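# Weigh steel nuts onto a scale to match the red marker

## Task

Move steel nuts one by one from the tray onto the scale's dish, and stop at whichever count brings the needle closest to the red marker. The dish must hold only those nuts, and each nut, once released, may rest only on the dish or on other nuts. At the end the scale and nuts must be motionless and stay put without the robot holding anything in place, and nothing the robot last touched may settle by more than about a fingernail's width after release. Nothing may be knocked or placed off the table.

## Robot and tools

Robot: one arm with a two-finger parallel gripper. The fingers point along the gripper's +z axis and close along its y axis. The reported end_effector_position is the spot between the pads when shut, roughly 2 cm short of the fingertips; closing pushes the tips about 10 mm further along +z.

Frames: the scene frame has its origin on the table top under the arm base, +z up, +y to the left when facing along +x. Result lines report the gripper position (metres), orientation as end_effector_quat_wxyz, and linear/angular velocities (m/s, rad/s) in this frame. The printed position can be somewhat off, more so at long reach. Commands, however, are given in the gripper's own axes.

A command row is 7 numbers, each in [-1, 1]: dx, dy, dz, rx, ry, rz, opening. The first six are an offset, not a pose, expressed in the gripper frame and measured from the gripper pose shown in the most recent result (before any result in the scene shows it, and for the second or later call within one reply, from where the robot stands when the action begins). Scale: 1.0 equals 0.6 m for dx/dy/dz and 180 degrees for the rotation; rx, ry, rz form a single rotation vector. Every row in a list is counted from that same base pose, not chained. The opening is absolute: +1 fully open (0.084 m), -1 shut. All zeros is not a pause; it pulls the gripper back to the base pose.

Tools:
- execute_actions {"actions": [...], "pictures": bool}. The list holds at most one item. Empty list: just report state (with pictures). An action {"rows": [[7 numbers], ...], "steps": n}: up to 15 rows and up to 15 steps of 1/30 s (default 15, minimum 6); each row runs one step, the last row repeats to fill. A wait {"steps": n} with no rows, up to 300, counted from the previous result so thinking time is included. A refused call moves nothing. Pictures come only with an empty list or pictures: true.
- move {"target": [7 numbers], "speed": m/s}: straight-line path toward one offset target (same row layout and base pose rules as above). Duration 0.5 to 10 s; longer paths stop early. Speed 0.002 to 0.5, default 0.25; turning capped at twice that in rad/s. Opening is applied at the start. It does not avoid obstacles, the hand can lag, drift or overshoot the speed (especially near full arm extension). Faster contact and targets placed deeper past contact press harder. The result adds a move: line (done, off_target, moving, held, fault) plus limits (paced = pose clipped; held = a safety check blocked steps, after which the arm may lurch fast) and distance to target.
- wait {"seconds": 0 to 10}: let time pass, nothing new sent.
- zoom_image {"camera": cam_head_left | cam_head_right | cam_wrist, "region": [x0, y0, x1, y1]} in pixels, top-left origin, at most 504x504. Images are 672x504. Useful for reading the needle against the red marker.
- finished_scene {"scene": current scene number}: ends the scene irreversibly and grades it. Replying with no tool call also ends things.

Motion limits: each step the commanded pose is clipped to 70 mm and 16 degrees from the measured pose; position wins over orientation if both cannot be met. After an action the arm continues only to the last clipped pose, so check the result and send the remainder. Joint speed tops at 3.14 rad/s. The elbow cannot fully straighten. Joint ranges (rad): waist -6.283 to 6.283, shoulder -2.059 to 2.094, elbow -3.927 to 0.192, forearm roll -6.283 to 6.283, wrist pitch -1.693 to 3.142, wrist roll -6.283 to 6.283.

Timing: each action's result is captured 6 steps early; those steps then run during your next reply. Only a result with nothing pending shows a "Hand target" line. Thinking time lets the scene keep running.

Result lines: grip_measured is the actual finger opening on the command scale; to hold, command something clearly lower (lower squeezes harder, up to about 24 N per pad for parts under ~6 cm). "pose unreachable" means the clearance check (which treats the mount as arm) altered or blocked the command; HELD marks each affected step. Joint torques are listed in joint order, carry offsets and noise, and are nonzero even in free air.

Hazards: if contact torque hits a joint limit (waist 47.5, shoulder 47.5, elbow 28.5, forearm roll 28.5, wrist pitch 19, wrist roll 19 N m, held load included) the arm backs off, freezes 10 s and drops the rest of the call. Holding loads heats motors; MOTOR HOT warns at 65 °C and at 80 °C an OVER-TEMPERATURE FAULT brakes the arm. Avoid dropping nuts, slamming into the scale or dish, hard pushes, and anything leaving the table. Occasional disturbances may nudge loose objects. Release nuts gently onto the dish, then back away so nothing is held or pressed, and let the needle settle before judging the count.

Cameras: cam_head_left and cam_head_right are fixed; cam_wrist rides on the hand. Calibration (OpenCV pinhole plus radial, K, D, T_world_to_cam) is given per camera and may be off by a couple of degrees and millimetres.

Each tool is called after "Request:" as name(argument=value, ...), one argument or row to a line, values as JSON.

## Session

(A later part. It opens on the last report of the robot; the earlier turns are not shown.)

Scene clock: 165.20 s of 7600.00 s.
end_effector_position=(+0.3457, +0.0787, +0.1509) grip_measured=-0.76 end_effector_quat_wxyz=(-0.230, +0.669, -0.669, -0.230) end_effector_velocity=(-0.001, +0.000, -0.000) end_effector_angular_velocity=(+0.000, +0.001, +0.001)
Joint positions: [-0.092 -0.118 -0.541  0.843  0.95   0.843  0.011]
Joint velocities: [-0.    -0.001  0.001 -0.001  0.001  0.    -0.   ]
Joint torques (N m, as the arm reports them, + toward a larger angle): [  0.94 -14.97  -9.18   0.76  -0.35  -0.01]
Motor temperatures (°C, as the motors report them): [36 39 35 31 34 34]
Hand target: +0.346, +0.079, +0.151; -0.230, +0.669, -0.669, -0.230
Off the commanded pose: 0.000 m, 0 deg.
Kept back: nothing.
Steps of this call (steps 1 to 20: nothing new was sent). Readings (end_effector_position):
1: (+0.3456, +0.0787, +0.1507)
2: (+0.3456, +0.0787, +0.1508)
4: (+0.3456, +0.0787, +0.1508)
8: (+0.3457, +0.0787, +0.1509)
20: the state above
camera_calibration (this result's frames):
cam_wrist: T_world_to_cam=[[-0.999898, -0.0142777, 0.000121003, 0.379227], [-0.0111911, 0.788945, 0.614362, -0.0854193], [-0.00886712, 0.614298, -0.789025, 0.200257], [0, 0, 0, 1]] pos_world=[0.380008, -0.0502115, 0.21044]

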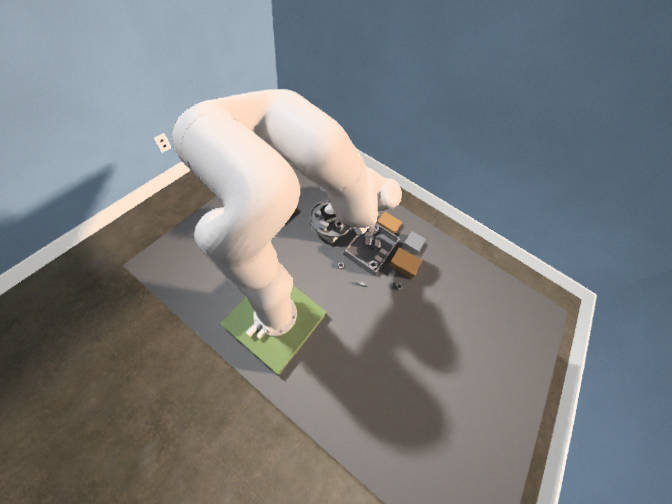

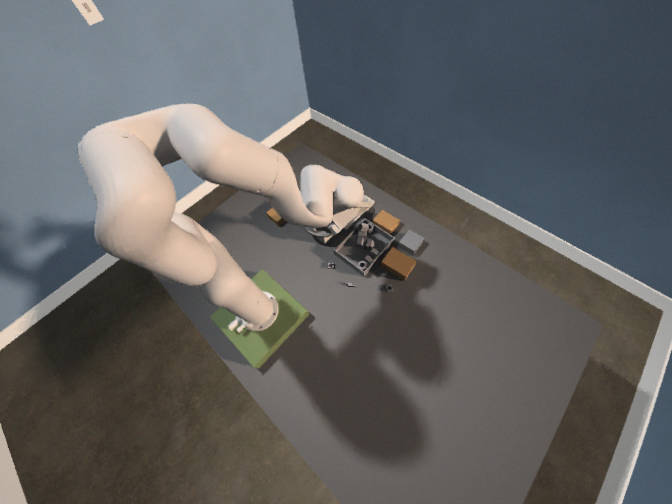

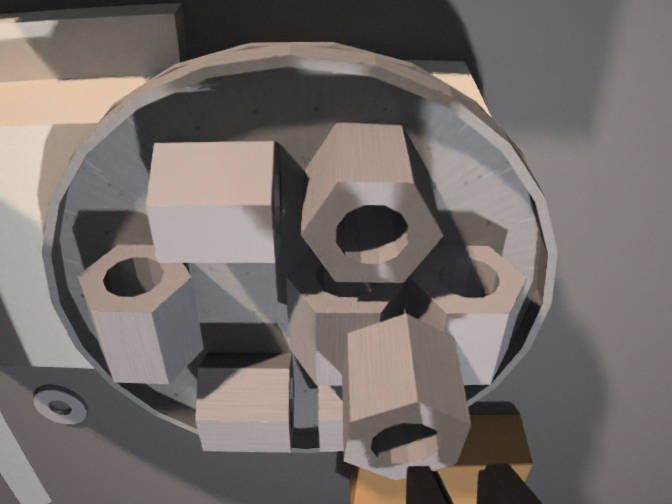

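Request:
move(
  target=[0.2287,-0.1105,-0.1343,-0.046,0.2078,-0.1337,-0.22],
  speed=0.3,
)

Scene clock: 168.00 s of 7600.00 s.
end_effector_position=(+0.4116, -0.0790, +0.1299) grip_measured=-0.24 end_effector_quat_wxyz=(+0.000, +0.843, -0.537, -0.001) end_effector_velocity=(+0.001, -0.003, -0.000) end_effector_angular_velocity=(-0.012, -0.002, +0.002)
Joint positions: [-0.16   0.041 -0.73  -0.008  0.688  0.954  0.034]
Joint velocities: [-0.001  0.002 -0.001 -0.018 -0.005  0.01  -0.   ]
Joint torques (N m, as the arm reports them, + toward a larger angle): [  0.88 -19.06  -9.82   0.78  -2.05  -0.04]
Motor temperatures (°C, as the motors report them): [36 39 35 31 34 34]
Hand target: +0.412, -0.079, +0.130; +0.001, +0.843, -0.537, -0.001
Off the commanded pose: 0.000 m, 0 deg.
Kept back: nothing.
move: done
camera_calibration (this result's frames):
cam_wrist: T_world_to_cam=[[-0.901293, -0.433103, 0.00962472, 0.36799], [-0.433122, 0.901335, 0.0000807535, 0.314939], [-0.00871007, -0.0040959, -0.999954, 0.259669], [0, 0, 0, 1]] pos_world=[0.470336, -0.123424, 0.25609]

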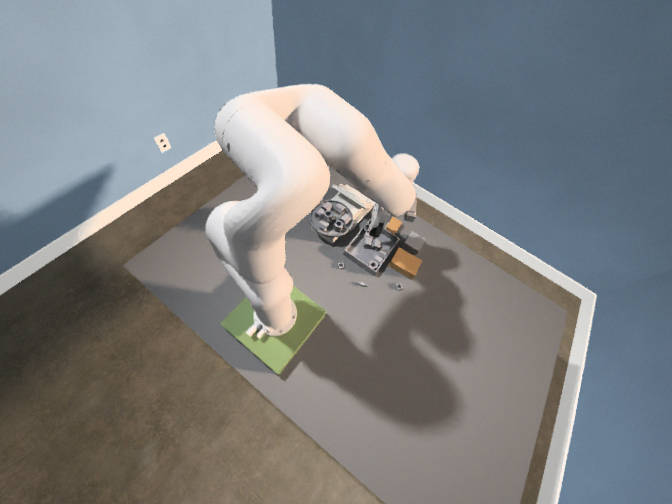

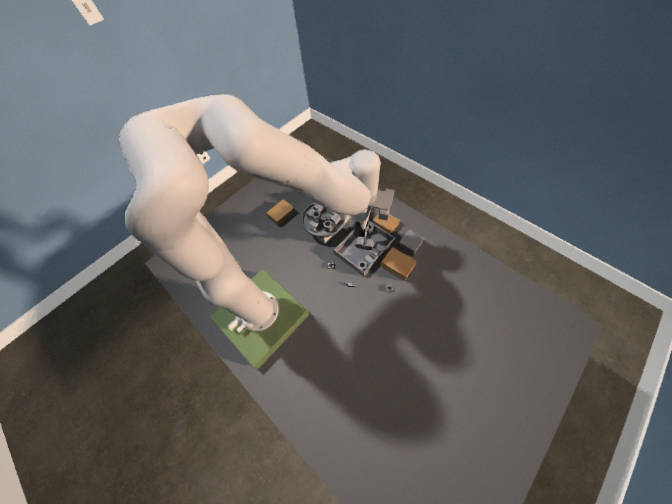

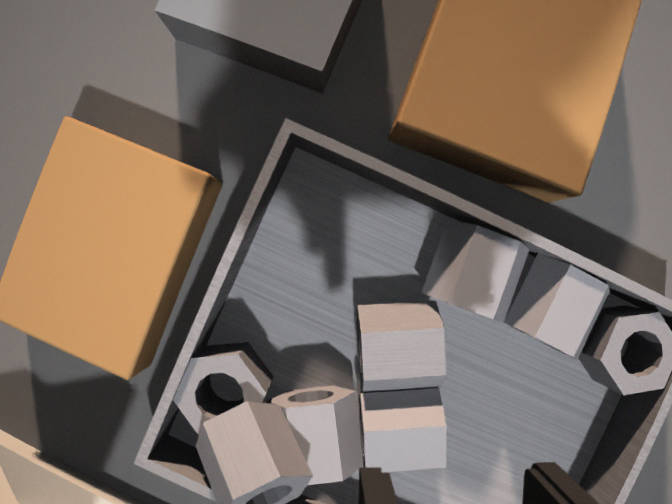

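Request:
move(
  target=[0.050,-0.0087,0.1,-0.0037,-0.211,-0.0107,-0.2],
  speed=0.3,
)

Scene clock: 171.03 s of 7600.00 s.
end_effector_position=(+0.4288, -0.1037, +0.0703) grip_measured=-0.21 end_effector_quat_wxyz=(-0.171, +0.806, -0.494, -0.278) end_effector_velocity=(-0.000, -0.001, -0.001) end_effector_angular_velocity=(+0.008, +0.008, +0.001)
Joint positions: [-0.408  0.608 -1.33   0.403  1.291  0.438  0.035]
Joint velocities: [-0.003  0.012 -0.014 -0.001  0.014 -0.001 -0.   ]
Joint torques (N m, as the arm reports them, + toward a larger angle): [  0.86 -27.98  -9.2    0.73  -0.16  -0.12]
Motor temperatures (°C, as the motors report them): [36 39 36 31 34 34]
Hand target: +0.429, -0.104, +0.070; -0.171, +0.806, -0.494, -0.278
Off the commanded pose: 0.000 m, 0 deg.
Kept back: nothing.
move: done
camera_calibration (this result's frames):
cam_wrist: T_world_to_cam=[[-0.884634, -0.466285, -0.00129126, 0.363589], [-0.368354, 0.697136, 0.615075, 0.252532], [-0.2859, 0.544591, -0.788468, 0.360966], [0, 0, 0, 1]] pos_world=[0.517864, -0.203092, 0.129753]

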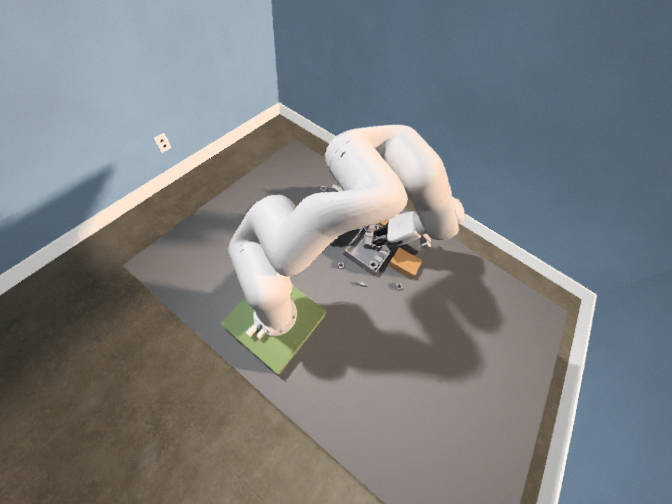

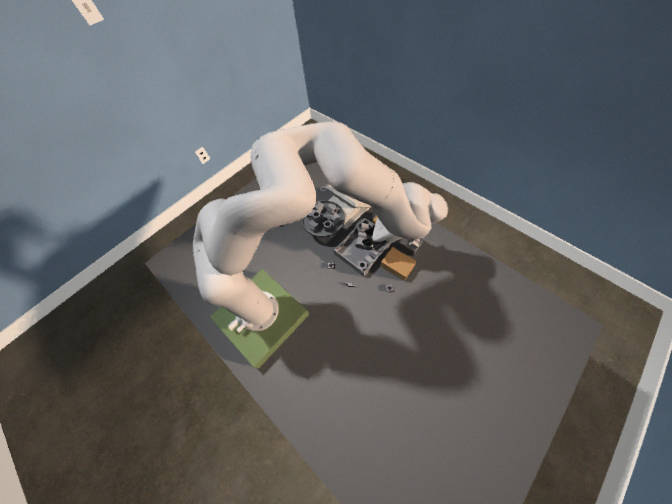

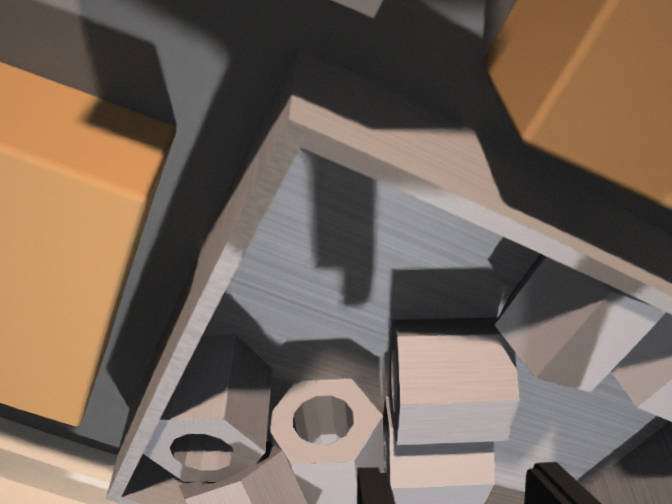

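Request:
execute_actions(
  actions=[
    {"rows": [[0.003,0.0003,0.004,0,0,0,-0.2],[0.007,0.0006,0.009,0,0,0,-0.2],[0.011,0.001,0.014,0,0,0,-0.2],[0.015,0.001,0.019,0,0,0,-0.2],[0.018,0.001,0.023,0,0,0,-0.2],[0.02,0.001,0.026,0,0,0,-0.2],[0.0216,0.001,0.0276,0,0,0,-0.2]], "steps": 15},
  ],
)

Request:
execute_actions(
  actions=[
    {"rows": [[0,0,0,0,0,0,-0.27],[0,0,0,0,0,0,-0.32],[0,0,0,0,0,0,-0.38],[0,0,0,0,0,0,-0.45],[0,0,0,0,0,0,-0.55],[0,0,0,0,0,0,-0.7]], "steps": 15},
  ],
  pictures=true,
)

Scene clock: 171.63 s of 7600.00 s.
end_effector_position=(+0.4275, -0.1035, +0.0537) grip_measured=-0.22 end_effector_quat_wxyz=(-0.170, +0.806, -0.494, -0.279) end_effector_velocity=(-0.010, +0.004, -0.062) end_effector_angular_velocity=(+0.011, +0.027, +0.003)
Joint positions: [-0.407  0.641 -1.33   0.407  1.262  0.426  0.035]
Joint velocities: [ 0.005  0.129 -0.     0.013 -0.093 -0.039 -0.   ]
Joint torques (N m, as the arm reports them, + toward a larger angle): [  0.82 -30.78  -9.83   0.55   0.18   0.  ]
Motor temperatures (°C, as the motors report them): [36 39 36 31 34 34]
Steps of this call (steps 1 to 9: nothing new was sent; steps 10 to 18: the first 9 steps of this action). Readings (end_effector_position):
10: (+0.4288, -0.1038, +0.0700)
11: (+0.4289, -0.1038, +0.0696)
13: (+0.4292, -0.1041, +0.0671)
17: (+0.4279, -0.1037, +0.0561)
18: the state above

Scene clock: 172.13 s of 7600.00 s.
end_effector_position=(+0.4284, -0.1040, +0.0499) grip_measured=-0.35 end_effector_quat_wxyz=(-0.171, +0.806, -0.494, -0.277) end_effector_velocity=(+0.000, +0.001, +0.000) end_effector_angular_velocity=(+0.001, -0.001, -0.002)
Joint positions: [-0.407  0.651 -1.333  0.409  1.254  0.423  0.029]
Joint velocities: [ 0.001 -0.001  0.001  0.003 -0.     0.001 -0.   ]
Joint torques (N m, as the arm reports them, + toward a larger angle): [  1.24 -28.04  -8.86   0.75   0.07  -0.18]
Motor temperatures (°C, as the motors report them): [36 39 36 31 34 34]
Off your previous action's commanded pose: 0.001 m, 0 deg at its last step (step 6 of this call).
Steps of this call (steps 1 to 6: the last 6 steps of your previous action; steps 7 to 15: the first 9 steps of this action, its rows measured from where the robot was after step 6). Readings (end_effector_position):
6: (+0.4283, -0.1040, +0.0498)
7: (+0.4285, -0.1040, +0.0498)
8: (+0.4285, -0.1040, +0.0498)
10: (+0.4285, -0.1041, +0.0499)
14: (+0.4284, -0.1041, +0.0499)
15: the state above
camera_calibration (this result's frames):
cam_wrist: T_world_to_cam=[[-0.884639, -0.466274, -0.00158352, 0.363068], [-0.36863, 0.697297, 0.614727, 0.265327], [-0.285527, 0.544395, -0.788739, 0.344808], [0, 0, 0, 1]] pos_world=[0.517444, -0.203434, 0.109434]

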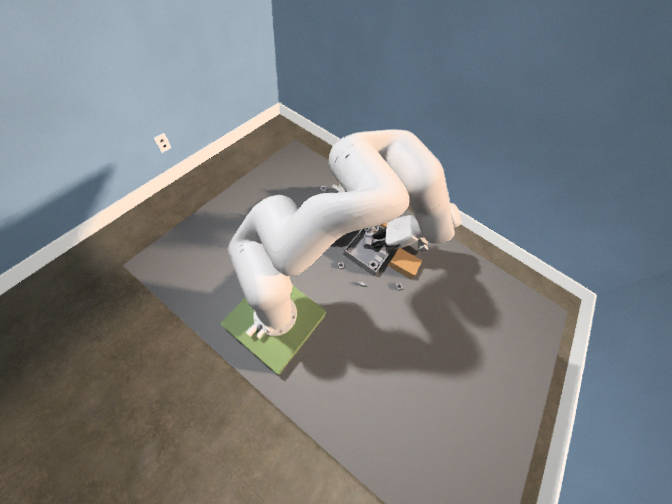

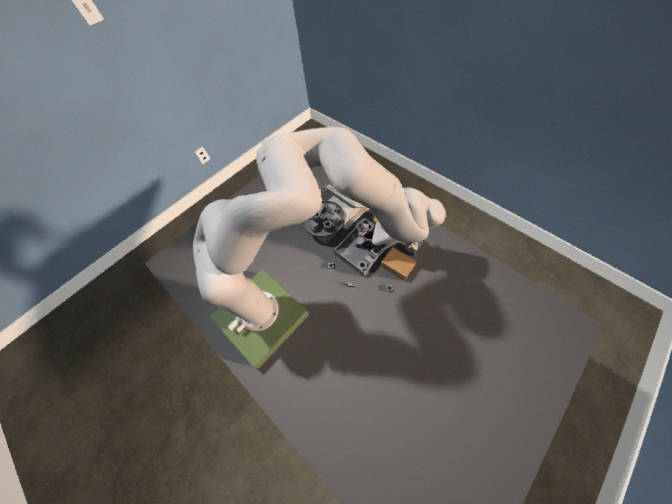

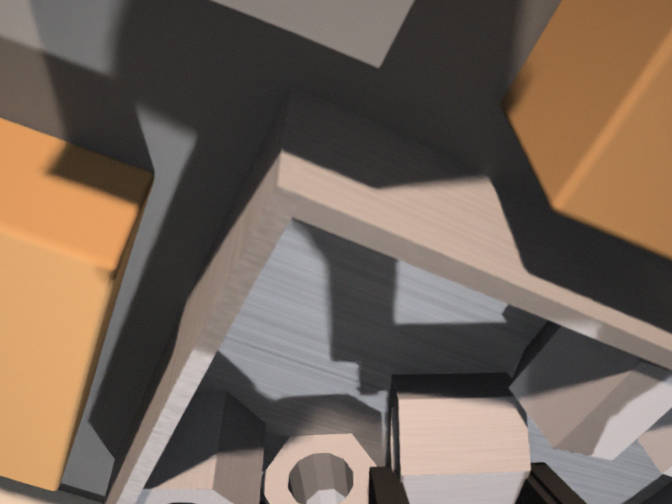

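Request:
move(
  target=[-0.113,0,-0.1445,0,0,0,-0.7],
  speed=0.25,
)

Scene clock: 173.47 s of 7600.00 s.
end_effector_position=(+0.4280, -0.1040, +0.1592) grip_measured=-0.35 end_effector_quat_wxyz=(-0.170, +0.806, -0.494, -0.278) end_effector_velocity=(+0.002, -0.001, +0.006) end_effector_angular_velocity=(-0.003, -0.008, +0.001)
Joint positions: [-0.418  0.445 -1.355  0.384  1.468  0.505  0.029]
Joint velocities: [ 0.    -0.008 -0.007  0.     0.007  0.001 -0.   ]
Joint torques (N m, as the arm reports them, + toward a larger angle): [  0.59 -27.5  -10.3    0.95  -0.12  -0.08]
Motor temperatures (°C, as the motors report them): [36 39 36 31 34 34]
Hand target: +0.428, -0.104, +0.160; -0.170, +0.806, -0.494, -0.277
Off your previous action's commanded pose: 0.000 m, 0 deg at its last step (step 6 of this call).
Off the commanded pose: 0.001 m, 0 deg.
Kept back: nothing.
move: done
camera_calibration (this result's frames):
cam_wrist: T_world_to_cam=[[-0.884789, -0.465991, -0.000566297, 0.362838], [-0.367626, 0.697272, 0.615357, 0.197456], [-0.286356, 0.544669, -0.788249, 0.431168], [0, 0, 0, 1]] pos_world=[0.517093, -0.203445, 0.218567]

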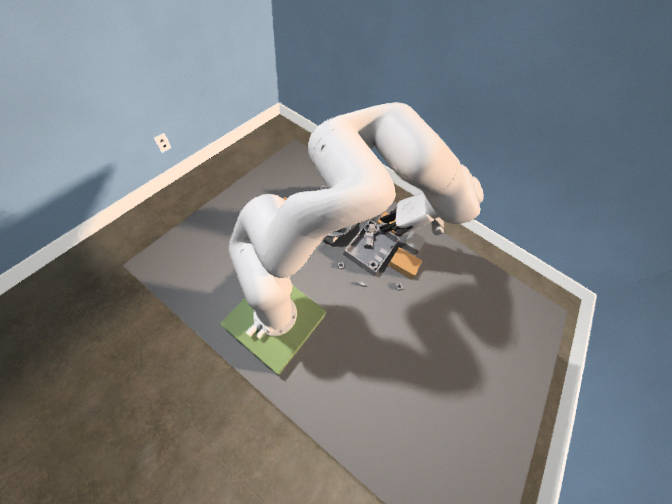

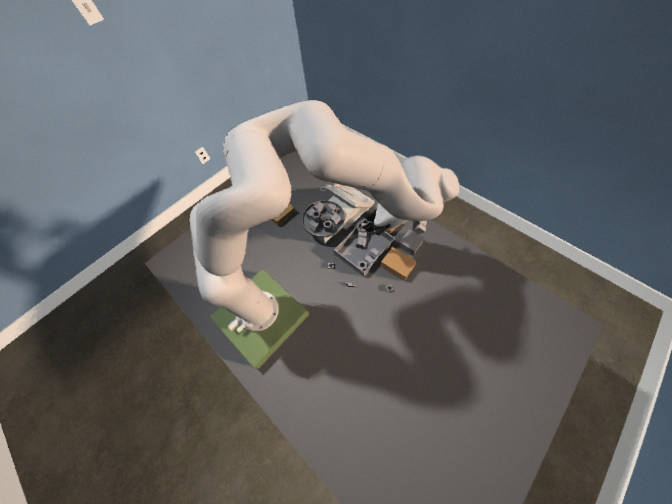

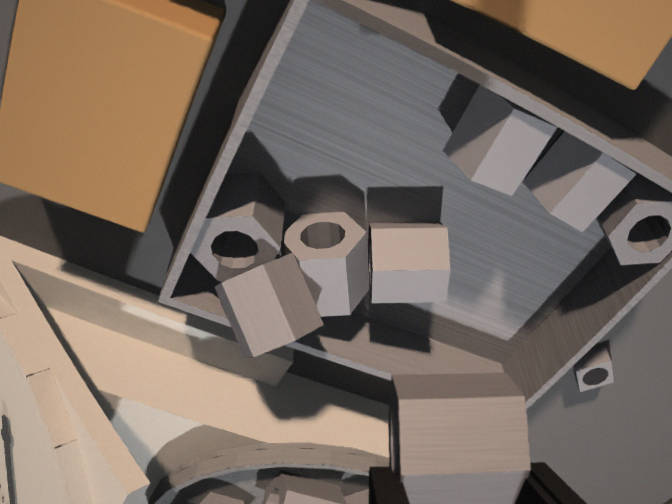

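Request:
move(
  target=[-0.184,-0.1717,0.1207,-0.2156,0,-0.2758,-0.7],
  speed=0.35,
)

Scene clock: 175.93 s of 7600.00 s.
end_effector_position=(+0.4610, +0.0588, +0.1703) grip_measured=-0.35 end_effector_quat_wxyz=(+0.000, +0.945, -0.001, -0.326) end_effector_velocity=(+0.001, +0.002, -0.001) end_effector_angular_velocity=(-0.002, +0.002, +0.013)
Joint positions: [ 0.123  0.671 -1.762  0.057  1.751  0.092  0.029]
Joint velocities: [ 0.007  0.007 -0.009 -0.005  0.005 -0.004  0.   ]
Joint torques (N m, as the arm reports them, + toward a larger angle): [  0.83 -31.16 -10.79   0.49   0.32  -0.08]
Motor temperatures (°C, as the motors report them): [36 39 36 31 34 34]
Hand target: +0.461, +0.059, +0.170; +0.000, +0.945, -0.001, -0.326
Off the commanded pose: 0.001 m, 0 deg.
Kept back: nothing.
move: done
camera_calibration (this result's frames):
cam_wrist: T_world_to_cam=[[0.0116864, -0.999932, 0.000330177, 0.0858388], [-0.788172, -0.00900828, 0.615389, 0.324593], [-0.615344, -0.00745189, -0.788223, 0.544796], [0, 0, 0, 1]] pos_world=[0.590069, 0.0928167, 0.229642]

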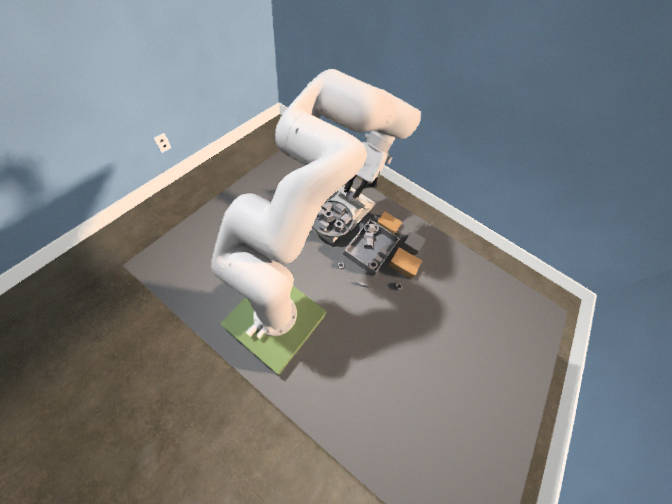

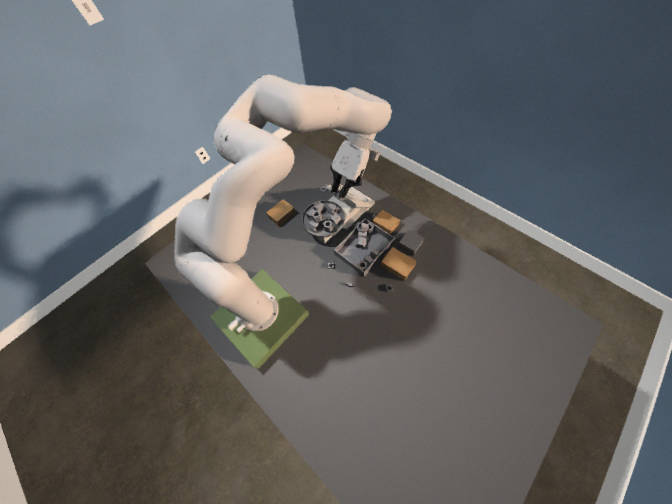

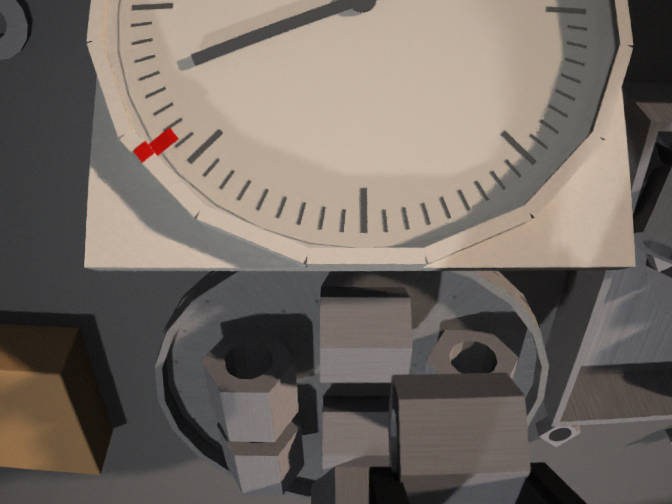

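Request:
zoom_image(
  camera="cam_wrist",
  region=[80,0,400,240],
)

Region (80, 0, 400, 240) of cam_wrist's 672x504 image, scaled by 1.575, with more detail than that image has; it fills the top 378 rows of this view, and the rest is white.

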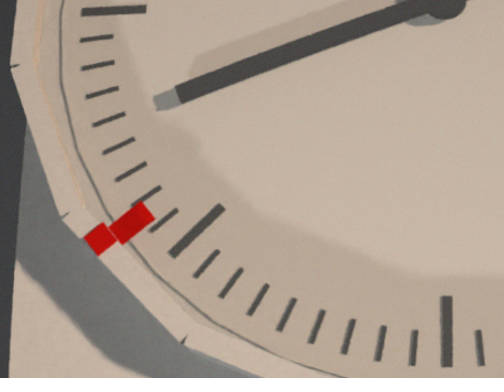

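Request:
move(
  target=[-0.02,0,-0.03,0,0.13,0,-0.7],
  speed=0.3,
)

Scene clock: 178.00 s of 7600.00 s.
end_effector_position=(+0.4625, +0.0589, +0.1914) grip_measured=-0.35 end_effector_quat_wxyz=(+0.001, +0.992, -0.001, -0.128) end_effector_velocity=(+0.000, +0.000, +0.000) end_effector_angular_velocity=(+0.000, -0.013, -0.001)
Joint positions: [ 0.144  0.266 -1.261  0.024  1.25   0.109  0.029]
Joint velocities: [ 0.001 -0.01   0.014 -0.001 -0.017  0.002  0.   ]
Joint torques (N m, as the arm reports them, + toward a larger angle): [  1.04 -25.38 -11.57   0.57  -1.29   0.05]
Motor temperatures (°C, as the motors report them): [36 39 36 31 34 34]
Hand target: +0.463, +0.059, +0.192; +0.001, +0.992, -0.001, -0.128
Off the commanded pose: 0.000 m, 0 deg.
Kept back: nothing.
move: done
camera_calibration (this result's frames):
cam_wrist: T_world_to_cam=[[0.0113296, -0.999913, 0.00671795, 0.0848058], [-0.967285, -0.00925664, 0.253523, 0.464852], [-0.253439, -0.0093705, -0.967306, 0.42941], [0, 0, 0, 1]] pos_world=[0.557512, 0.0931251, 0.29695]

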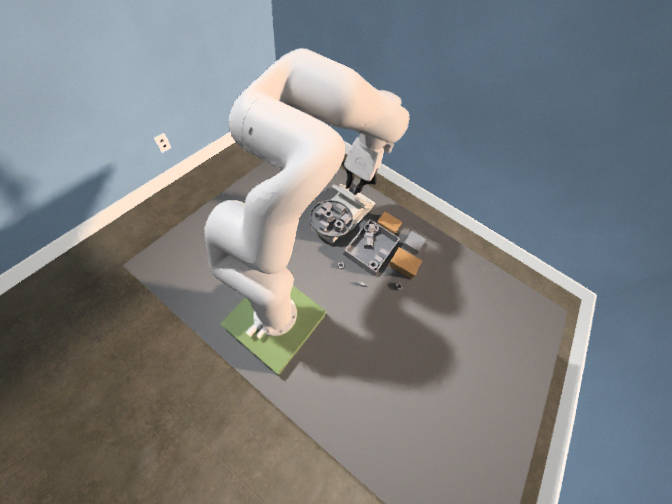

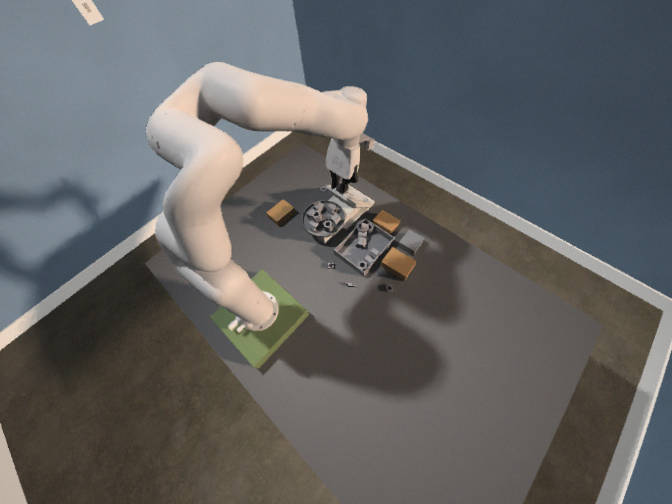

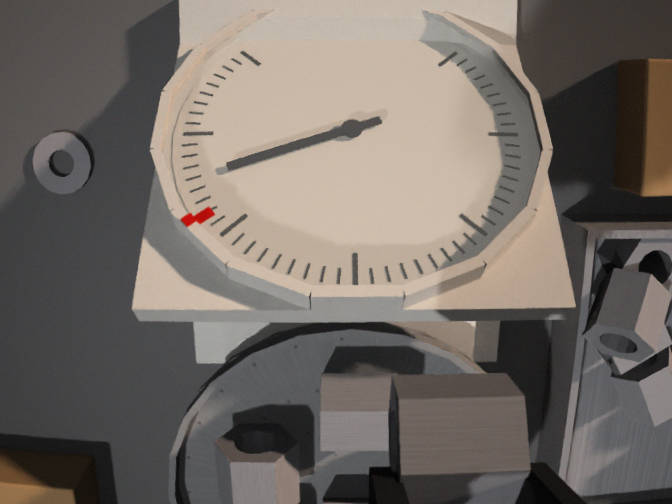

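Request:
zoom_image(
  camera="cam_wrist",
  region=[140,30,400,290],
)

Region (140, 30, 400, 290) of cam_wrist's 672x504 image, scaled by 1.938, with more detail than that image has.

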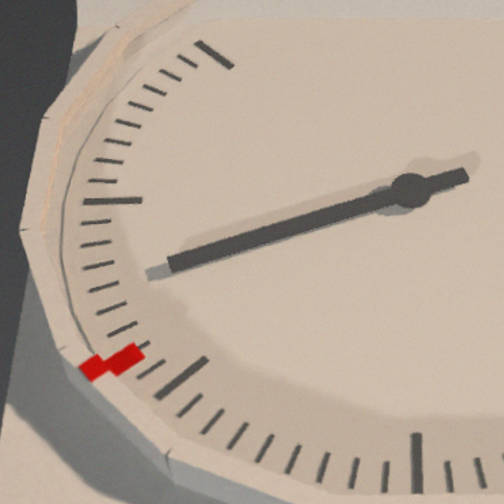

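Request:
move(
  target=[0.0314,0.285,0.149,0.2231,-0.1015,0.4506,-0.7],
  speed=0.4,
)

Scene clock: 182.63 s of 7600.00 s.
end_effector_position=(+0.4570, -0.1111, +0.1004) grip_measured=-0.35 end_effector_quat_wxyz=(-0.230, +0.669, -0.669, -0.230) end_effector_velocity=(-0.000, -0.002, -0.001) end_effector_angular_velocity=(+0.000, +0.002, -0.012)
Joint positions: [-0.464  0.48  -1.199  0.632  1.152  0.688  0.029]
Joint velocities: [-0.005  0.     0.002  0.003 -0.004  0.004  0.   ]
Joint torques (N m, as the arm reports them, + toward a larger angle): [  1.08 -26.65  -9.66   0.67   0.01  -0.02]
Motor temperatures (°C, as the motors report them): [36 39 36 31 34 34]
Hand target: +0.457, -0.111, +0.100; -0.230, +0.668, -0.669, -0.230
Off the commanded pose: 0.001 m, 0 deg.
Kept back: nothing.
move: done
camera_calibration (this result's frames):
cam_wrist: T_world_to_cam=[[-0.999903, -0.0138925, -0.000772442, 0.487959], [-0.0114357, 0.788915, 0.614396, 0.0966827], [-0.00792613, 0.614346, -0.788997, 0.277516], [0, 0, 0, 1]] pos_world=[0.491217, -0.239986, 0.159935]

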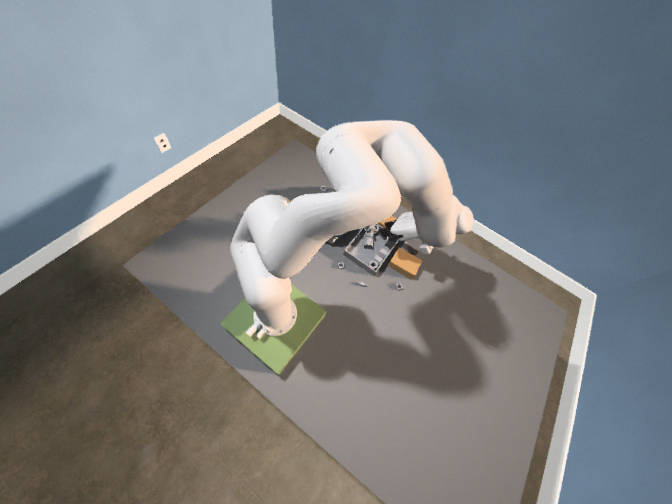

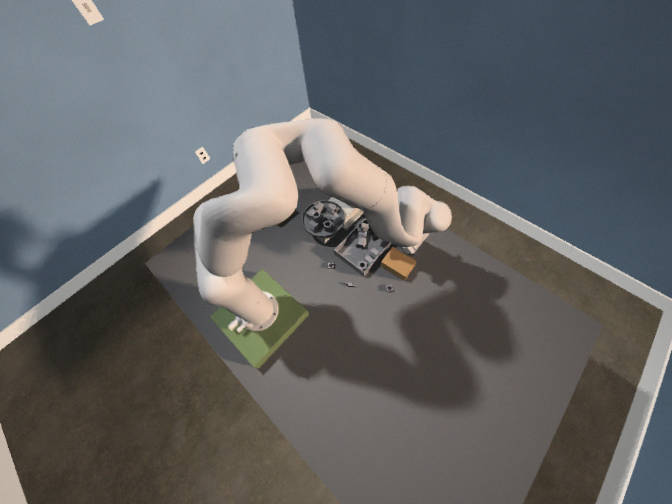

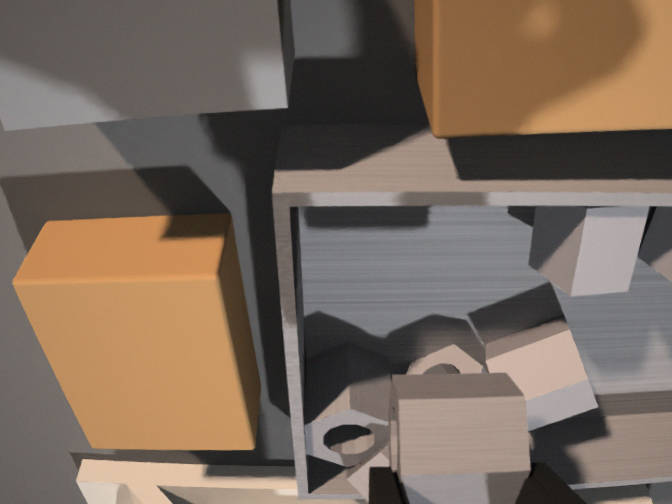

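Request:
move(
  target=[0.0508,0,0.065,0,0,0,-0.7],
  speed=0.12,
)

Request:
execute_actions(
  actions=[
    {"rows": [[0,0,0,0,0,0,-0.5],[0,0,0,0,0,0,-0.4],[0,0,0,0,0,0,-0.33],[0,0,0,0,0,0,-0.29],[0,0,0,0,0,0,-0.24],[0,0,0,0,0,0,-0.2]], "steps": 12},
  ],
)

Scene clock: 183.80 s of 7600.00 s.
end_effector_position=(+0.4572, -0.1111, +0.0514) grip_measured=-0.35 end_effector_quat_wxyz=(-0.230, +0.669, -0.669, -0.230) end_effector_velocity=(-0.000, +0.000, -0.002) end_effector_angular_velocity=(+0.001, +0.002, -0.000)
Joint positions: [-0.456  0.589 -1.212  0.666  1.072  0.626  0.029]
Joint velocities: [ 0.     0.004 -0.     0.001 -0.002 -0.001 -0.   ]
Joint torques (N m, as the arm reports them, + toward a larger angle): [  0.74 -27.94  -9.05   0.78  -0.05   0.02]
Motor temperatures (°C, as the motors report them): [36 39 36 31 34 34]
Hand target: +0.457, -0.111, +0.051; -0.230, +0.669, -0.669, -0.230
Off the commanded pose: 0.001 m, 0 deg.
Kept back: nothing.
move: done
camera_calibration (this result's frames):
cam_wrist: T_world_to_cam=[[-0.999901, -0.0139925, -0.00150452, 0.48817], [-0.0119664, 0.789078, 0.614176, 0.127128], [-0.00740666, 0.614134, -0.789167, 0.238661], [0, 0, 0, 1]] pos_world=[0.49141, -0.240053, 0.110999]

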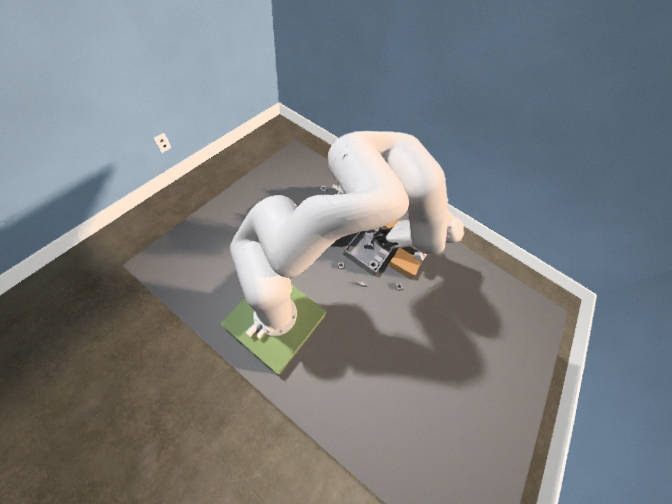

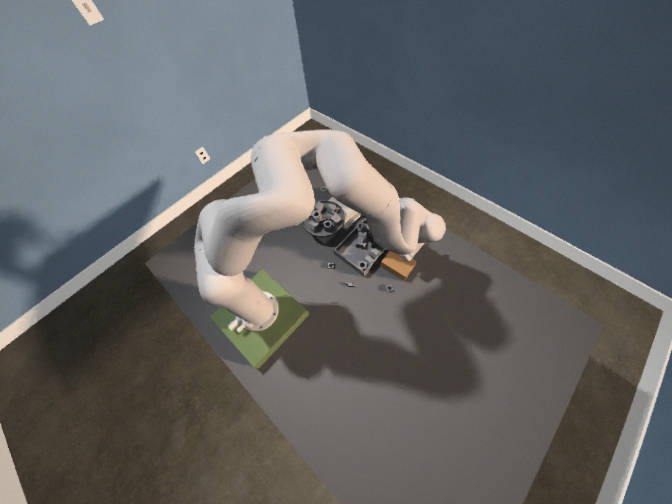

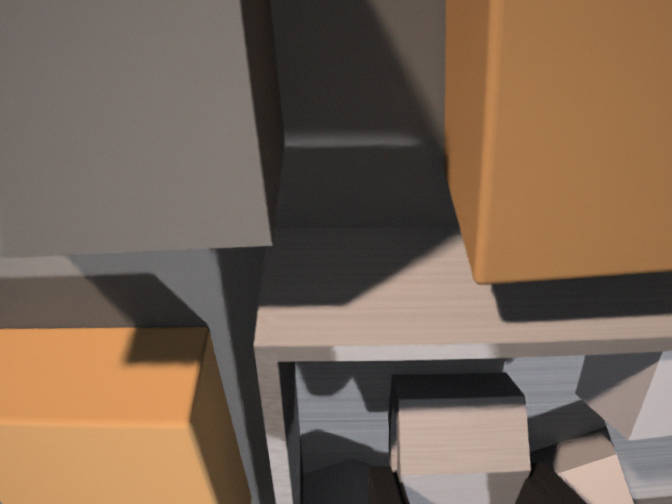

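Scene clock: 184.00 s of 7600.00 s.
end_effector_position=(+0.4573, -0.1112, +0.0515) grip_measured=-0.28 end_effector_quat_wxyz=(-0.230, +0.669, -0.669, -0.230) end_effector_velocity=(+0.003, -0.001, +0.004) end_effector_angular_velocity=(-0.002, -0.008, +0.001)
Joint positions: [-0.456  0.589 -1.212  0.666  1.072  0.626  0.032]
Joint velocities: [ 0.001 -0.006 -0.005  0.001  0.003  0.     0.062]
Joint torques (N m, as the arm reports them, + toward a larger angle): [  1.12 -27.13  -8.77   0.89  -0.23  -0.13]
Motor temperatures (°C, as the motors report them): [36 39 36 31 34 34]
Steps of this call (steps 1 to 6: the first 6 steps of this action). Readings (end_effector_position):
1: (+0.4572, -0.1111, +0.0513)
2: (+0.4571, -0.1111, +0.0512)
4: (+0.4572, -0.1111, +0.0513)
6: the state above

Request:
move(
  target=[-0.072,0,-0.092,0,0,0,-0.2],
  speed=0.3,
)

Scene clock: 185.20 s of 7600.00 s.
end_effector_position=(+0.4570, -0.1110, +0.1209) grip_measured=-0.21 end_effector_quat_wxyz=(-0.230, +0.669, -0.669, -0.230) end_effector_velocity=(+0.002, -0.001, +0.005) end_effector_angular_velocity=(-0.002, -0.006, -0.002)
Joint positions: [-0.467  0.438 -1.201  0.62   1.188  0.713  0.035]
Joint velocities: [-0.001 -0.009 -0.003  0.001  0.004  0.003 -0.   ]
Joint torques (N m, as the arm reports them, + toward a larger angle): [  1.14 -26.06 -10.     0.88  -0.15  -0.06]
Motor temperatures (°C, as the motors report them): [36 39 36 31 34 34]
Hand target: +0.457, -0.111, +0.121; -0.230, +0.669, -0.669, -0.230
Off your previous action's commanded pose: 0.000 m, 0 deg at its last step (step 6 of this call).
Off the commanded pose: 0.001 m, 0 deg.
Kept back: nothing.
move: done
camera_calibration (this result's frames):
cam_wrist: T_world_to_cam=[[-0.999904, -0.0138229, -0.000723029, 0.487951], [-0.0113504, 0.788912, 0.614401, 0.0839987], [-0.00792243, 0.614351, -0.788993, 0.29367], [0, 0, 0, 1]] pos_world=[0.491185, -0.239939, 0.180448]

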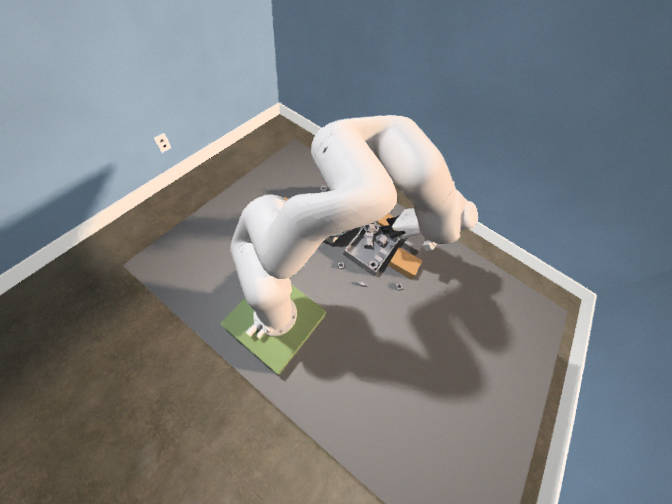

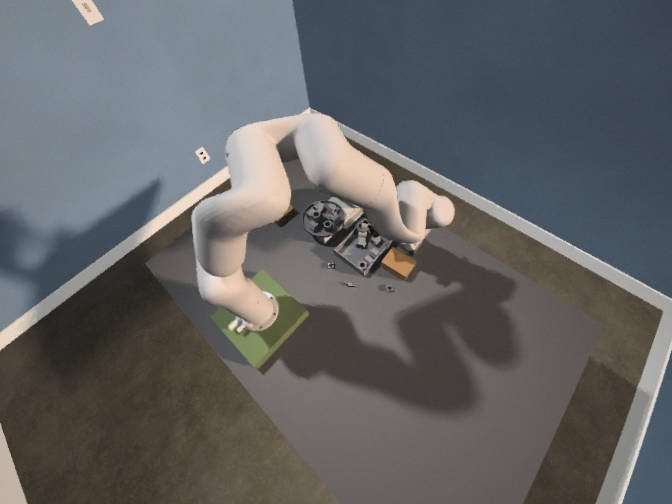

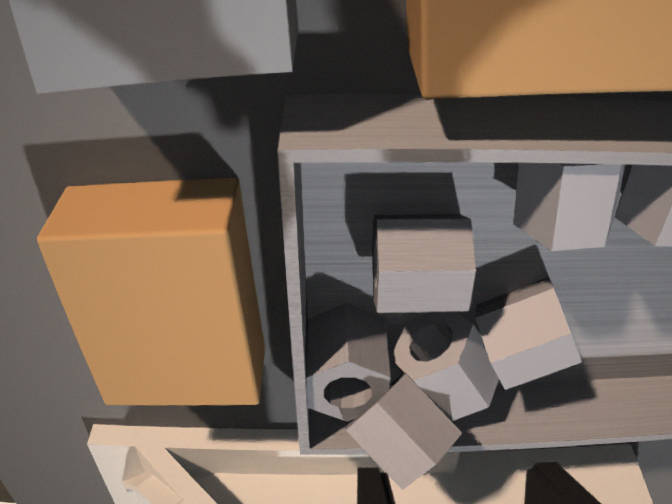

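Request:
move(
  target=[-0.288,0.165,0.143,0,0,0,-0.12],
  speed=0.35,
)

Scene clock: 186.77 s of 7600.00 s.
end_effector_position=(+0.3587, +0.0776, +0.1592) grip_measured=-0.13 end_effector_quat_wxyz=(-0.230, +0.669, -0.669, -0.230) end_effector_velocity=(-0.000, +0.002, +0.001) end_effector_angular_velocity=(-0.003, -0.003, -0.004)
Joint positions: [-0.094 -0.099 -0.588  0.826  0.969  0.868  0.038]
Joint velocities: [ 0.007 -0.01   0.006  0.002 -0.007  0.007 -0.   ]
Joint torques (N m, as the arm reports them, + toward a larger angle): [  1.06 -15.73  -9.57   0.78  -0.35   0.02]
Motor temperatures (°C, as the motors report them): [36 39 36 31 34 34]
Hand target: +0.359, +0.078, +0.159; -0.230, +0.669, -0.669, -0.230
Off the commanded pose: 0.001 m, 0 deg.
Kept back: nothing.
move: done
camera_calibration (this result's frames):
cam_wrist: T_world_to_cam=[[-0.999906, -0.0137081, -0.000441429, 0.392275], [-0.0110948, 0.789529, 0.613613, -0.0895078], [-0.00806293, 0.61356, -0.789607, 0.20749], [0, 0, 0, 1]] pos_world=[0.392918, -0.0512608, 0.218931]

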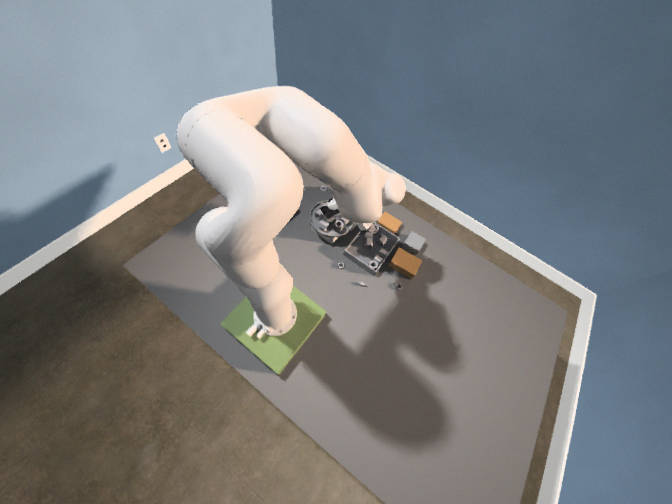

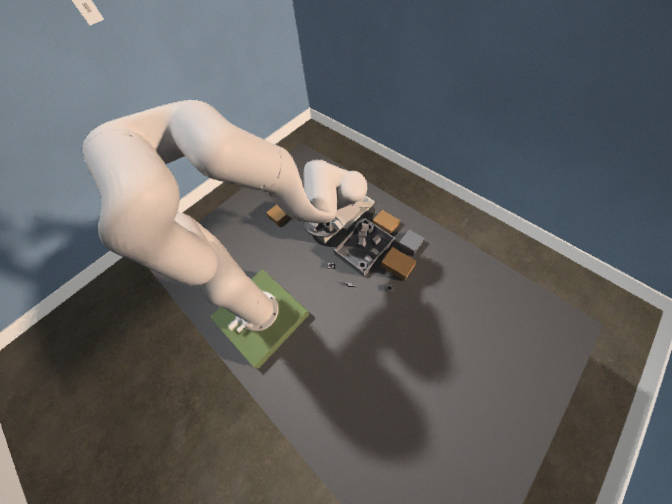

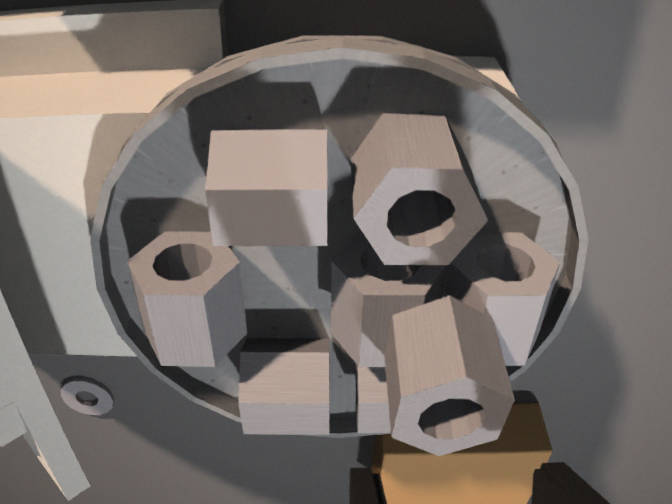

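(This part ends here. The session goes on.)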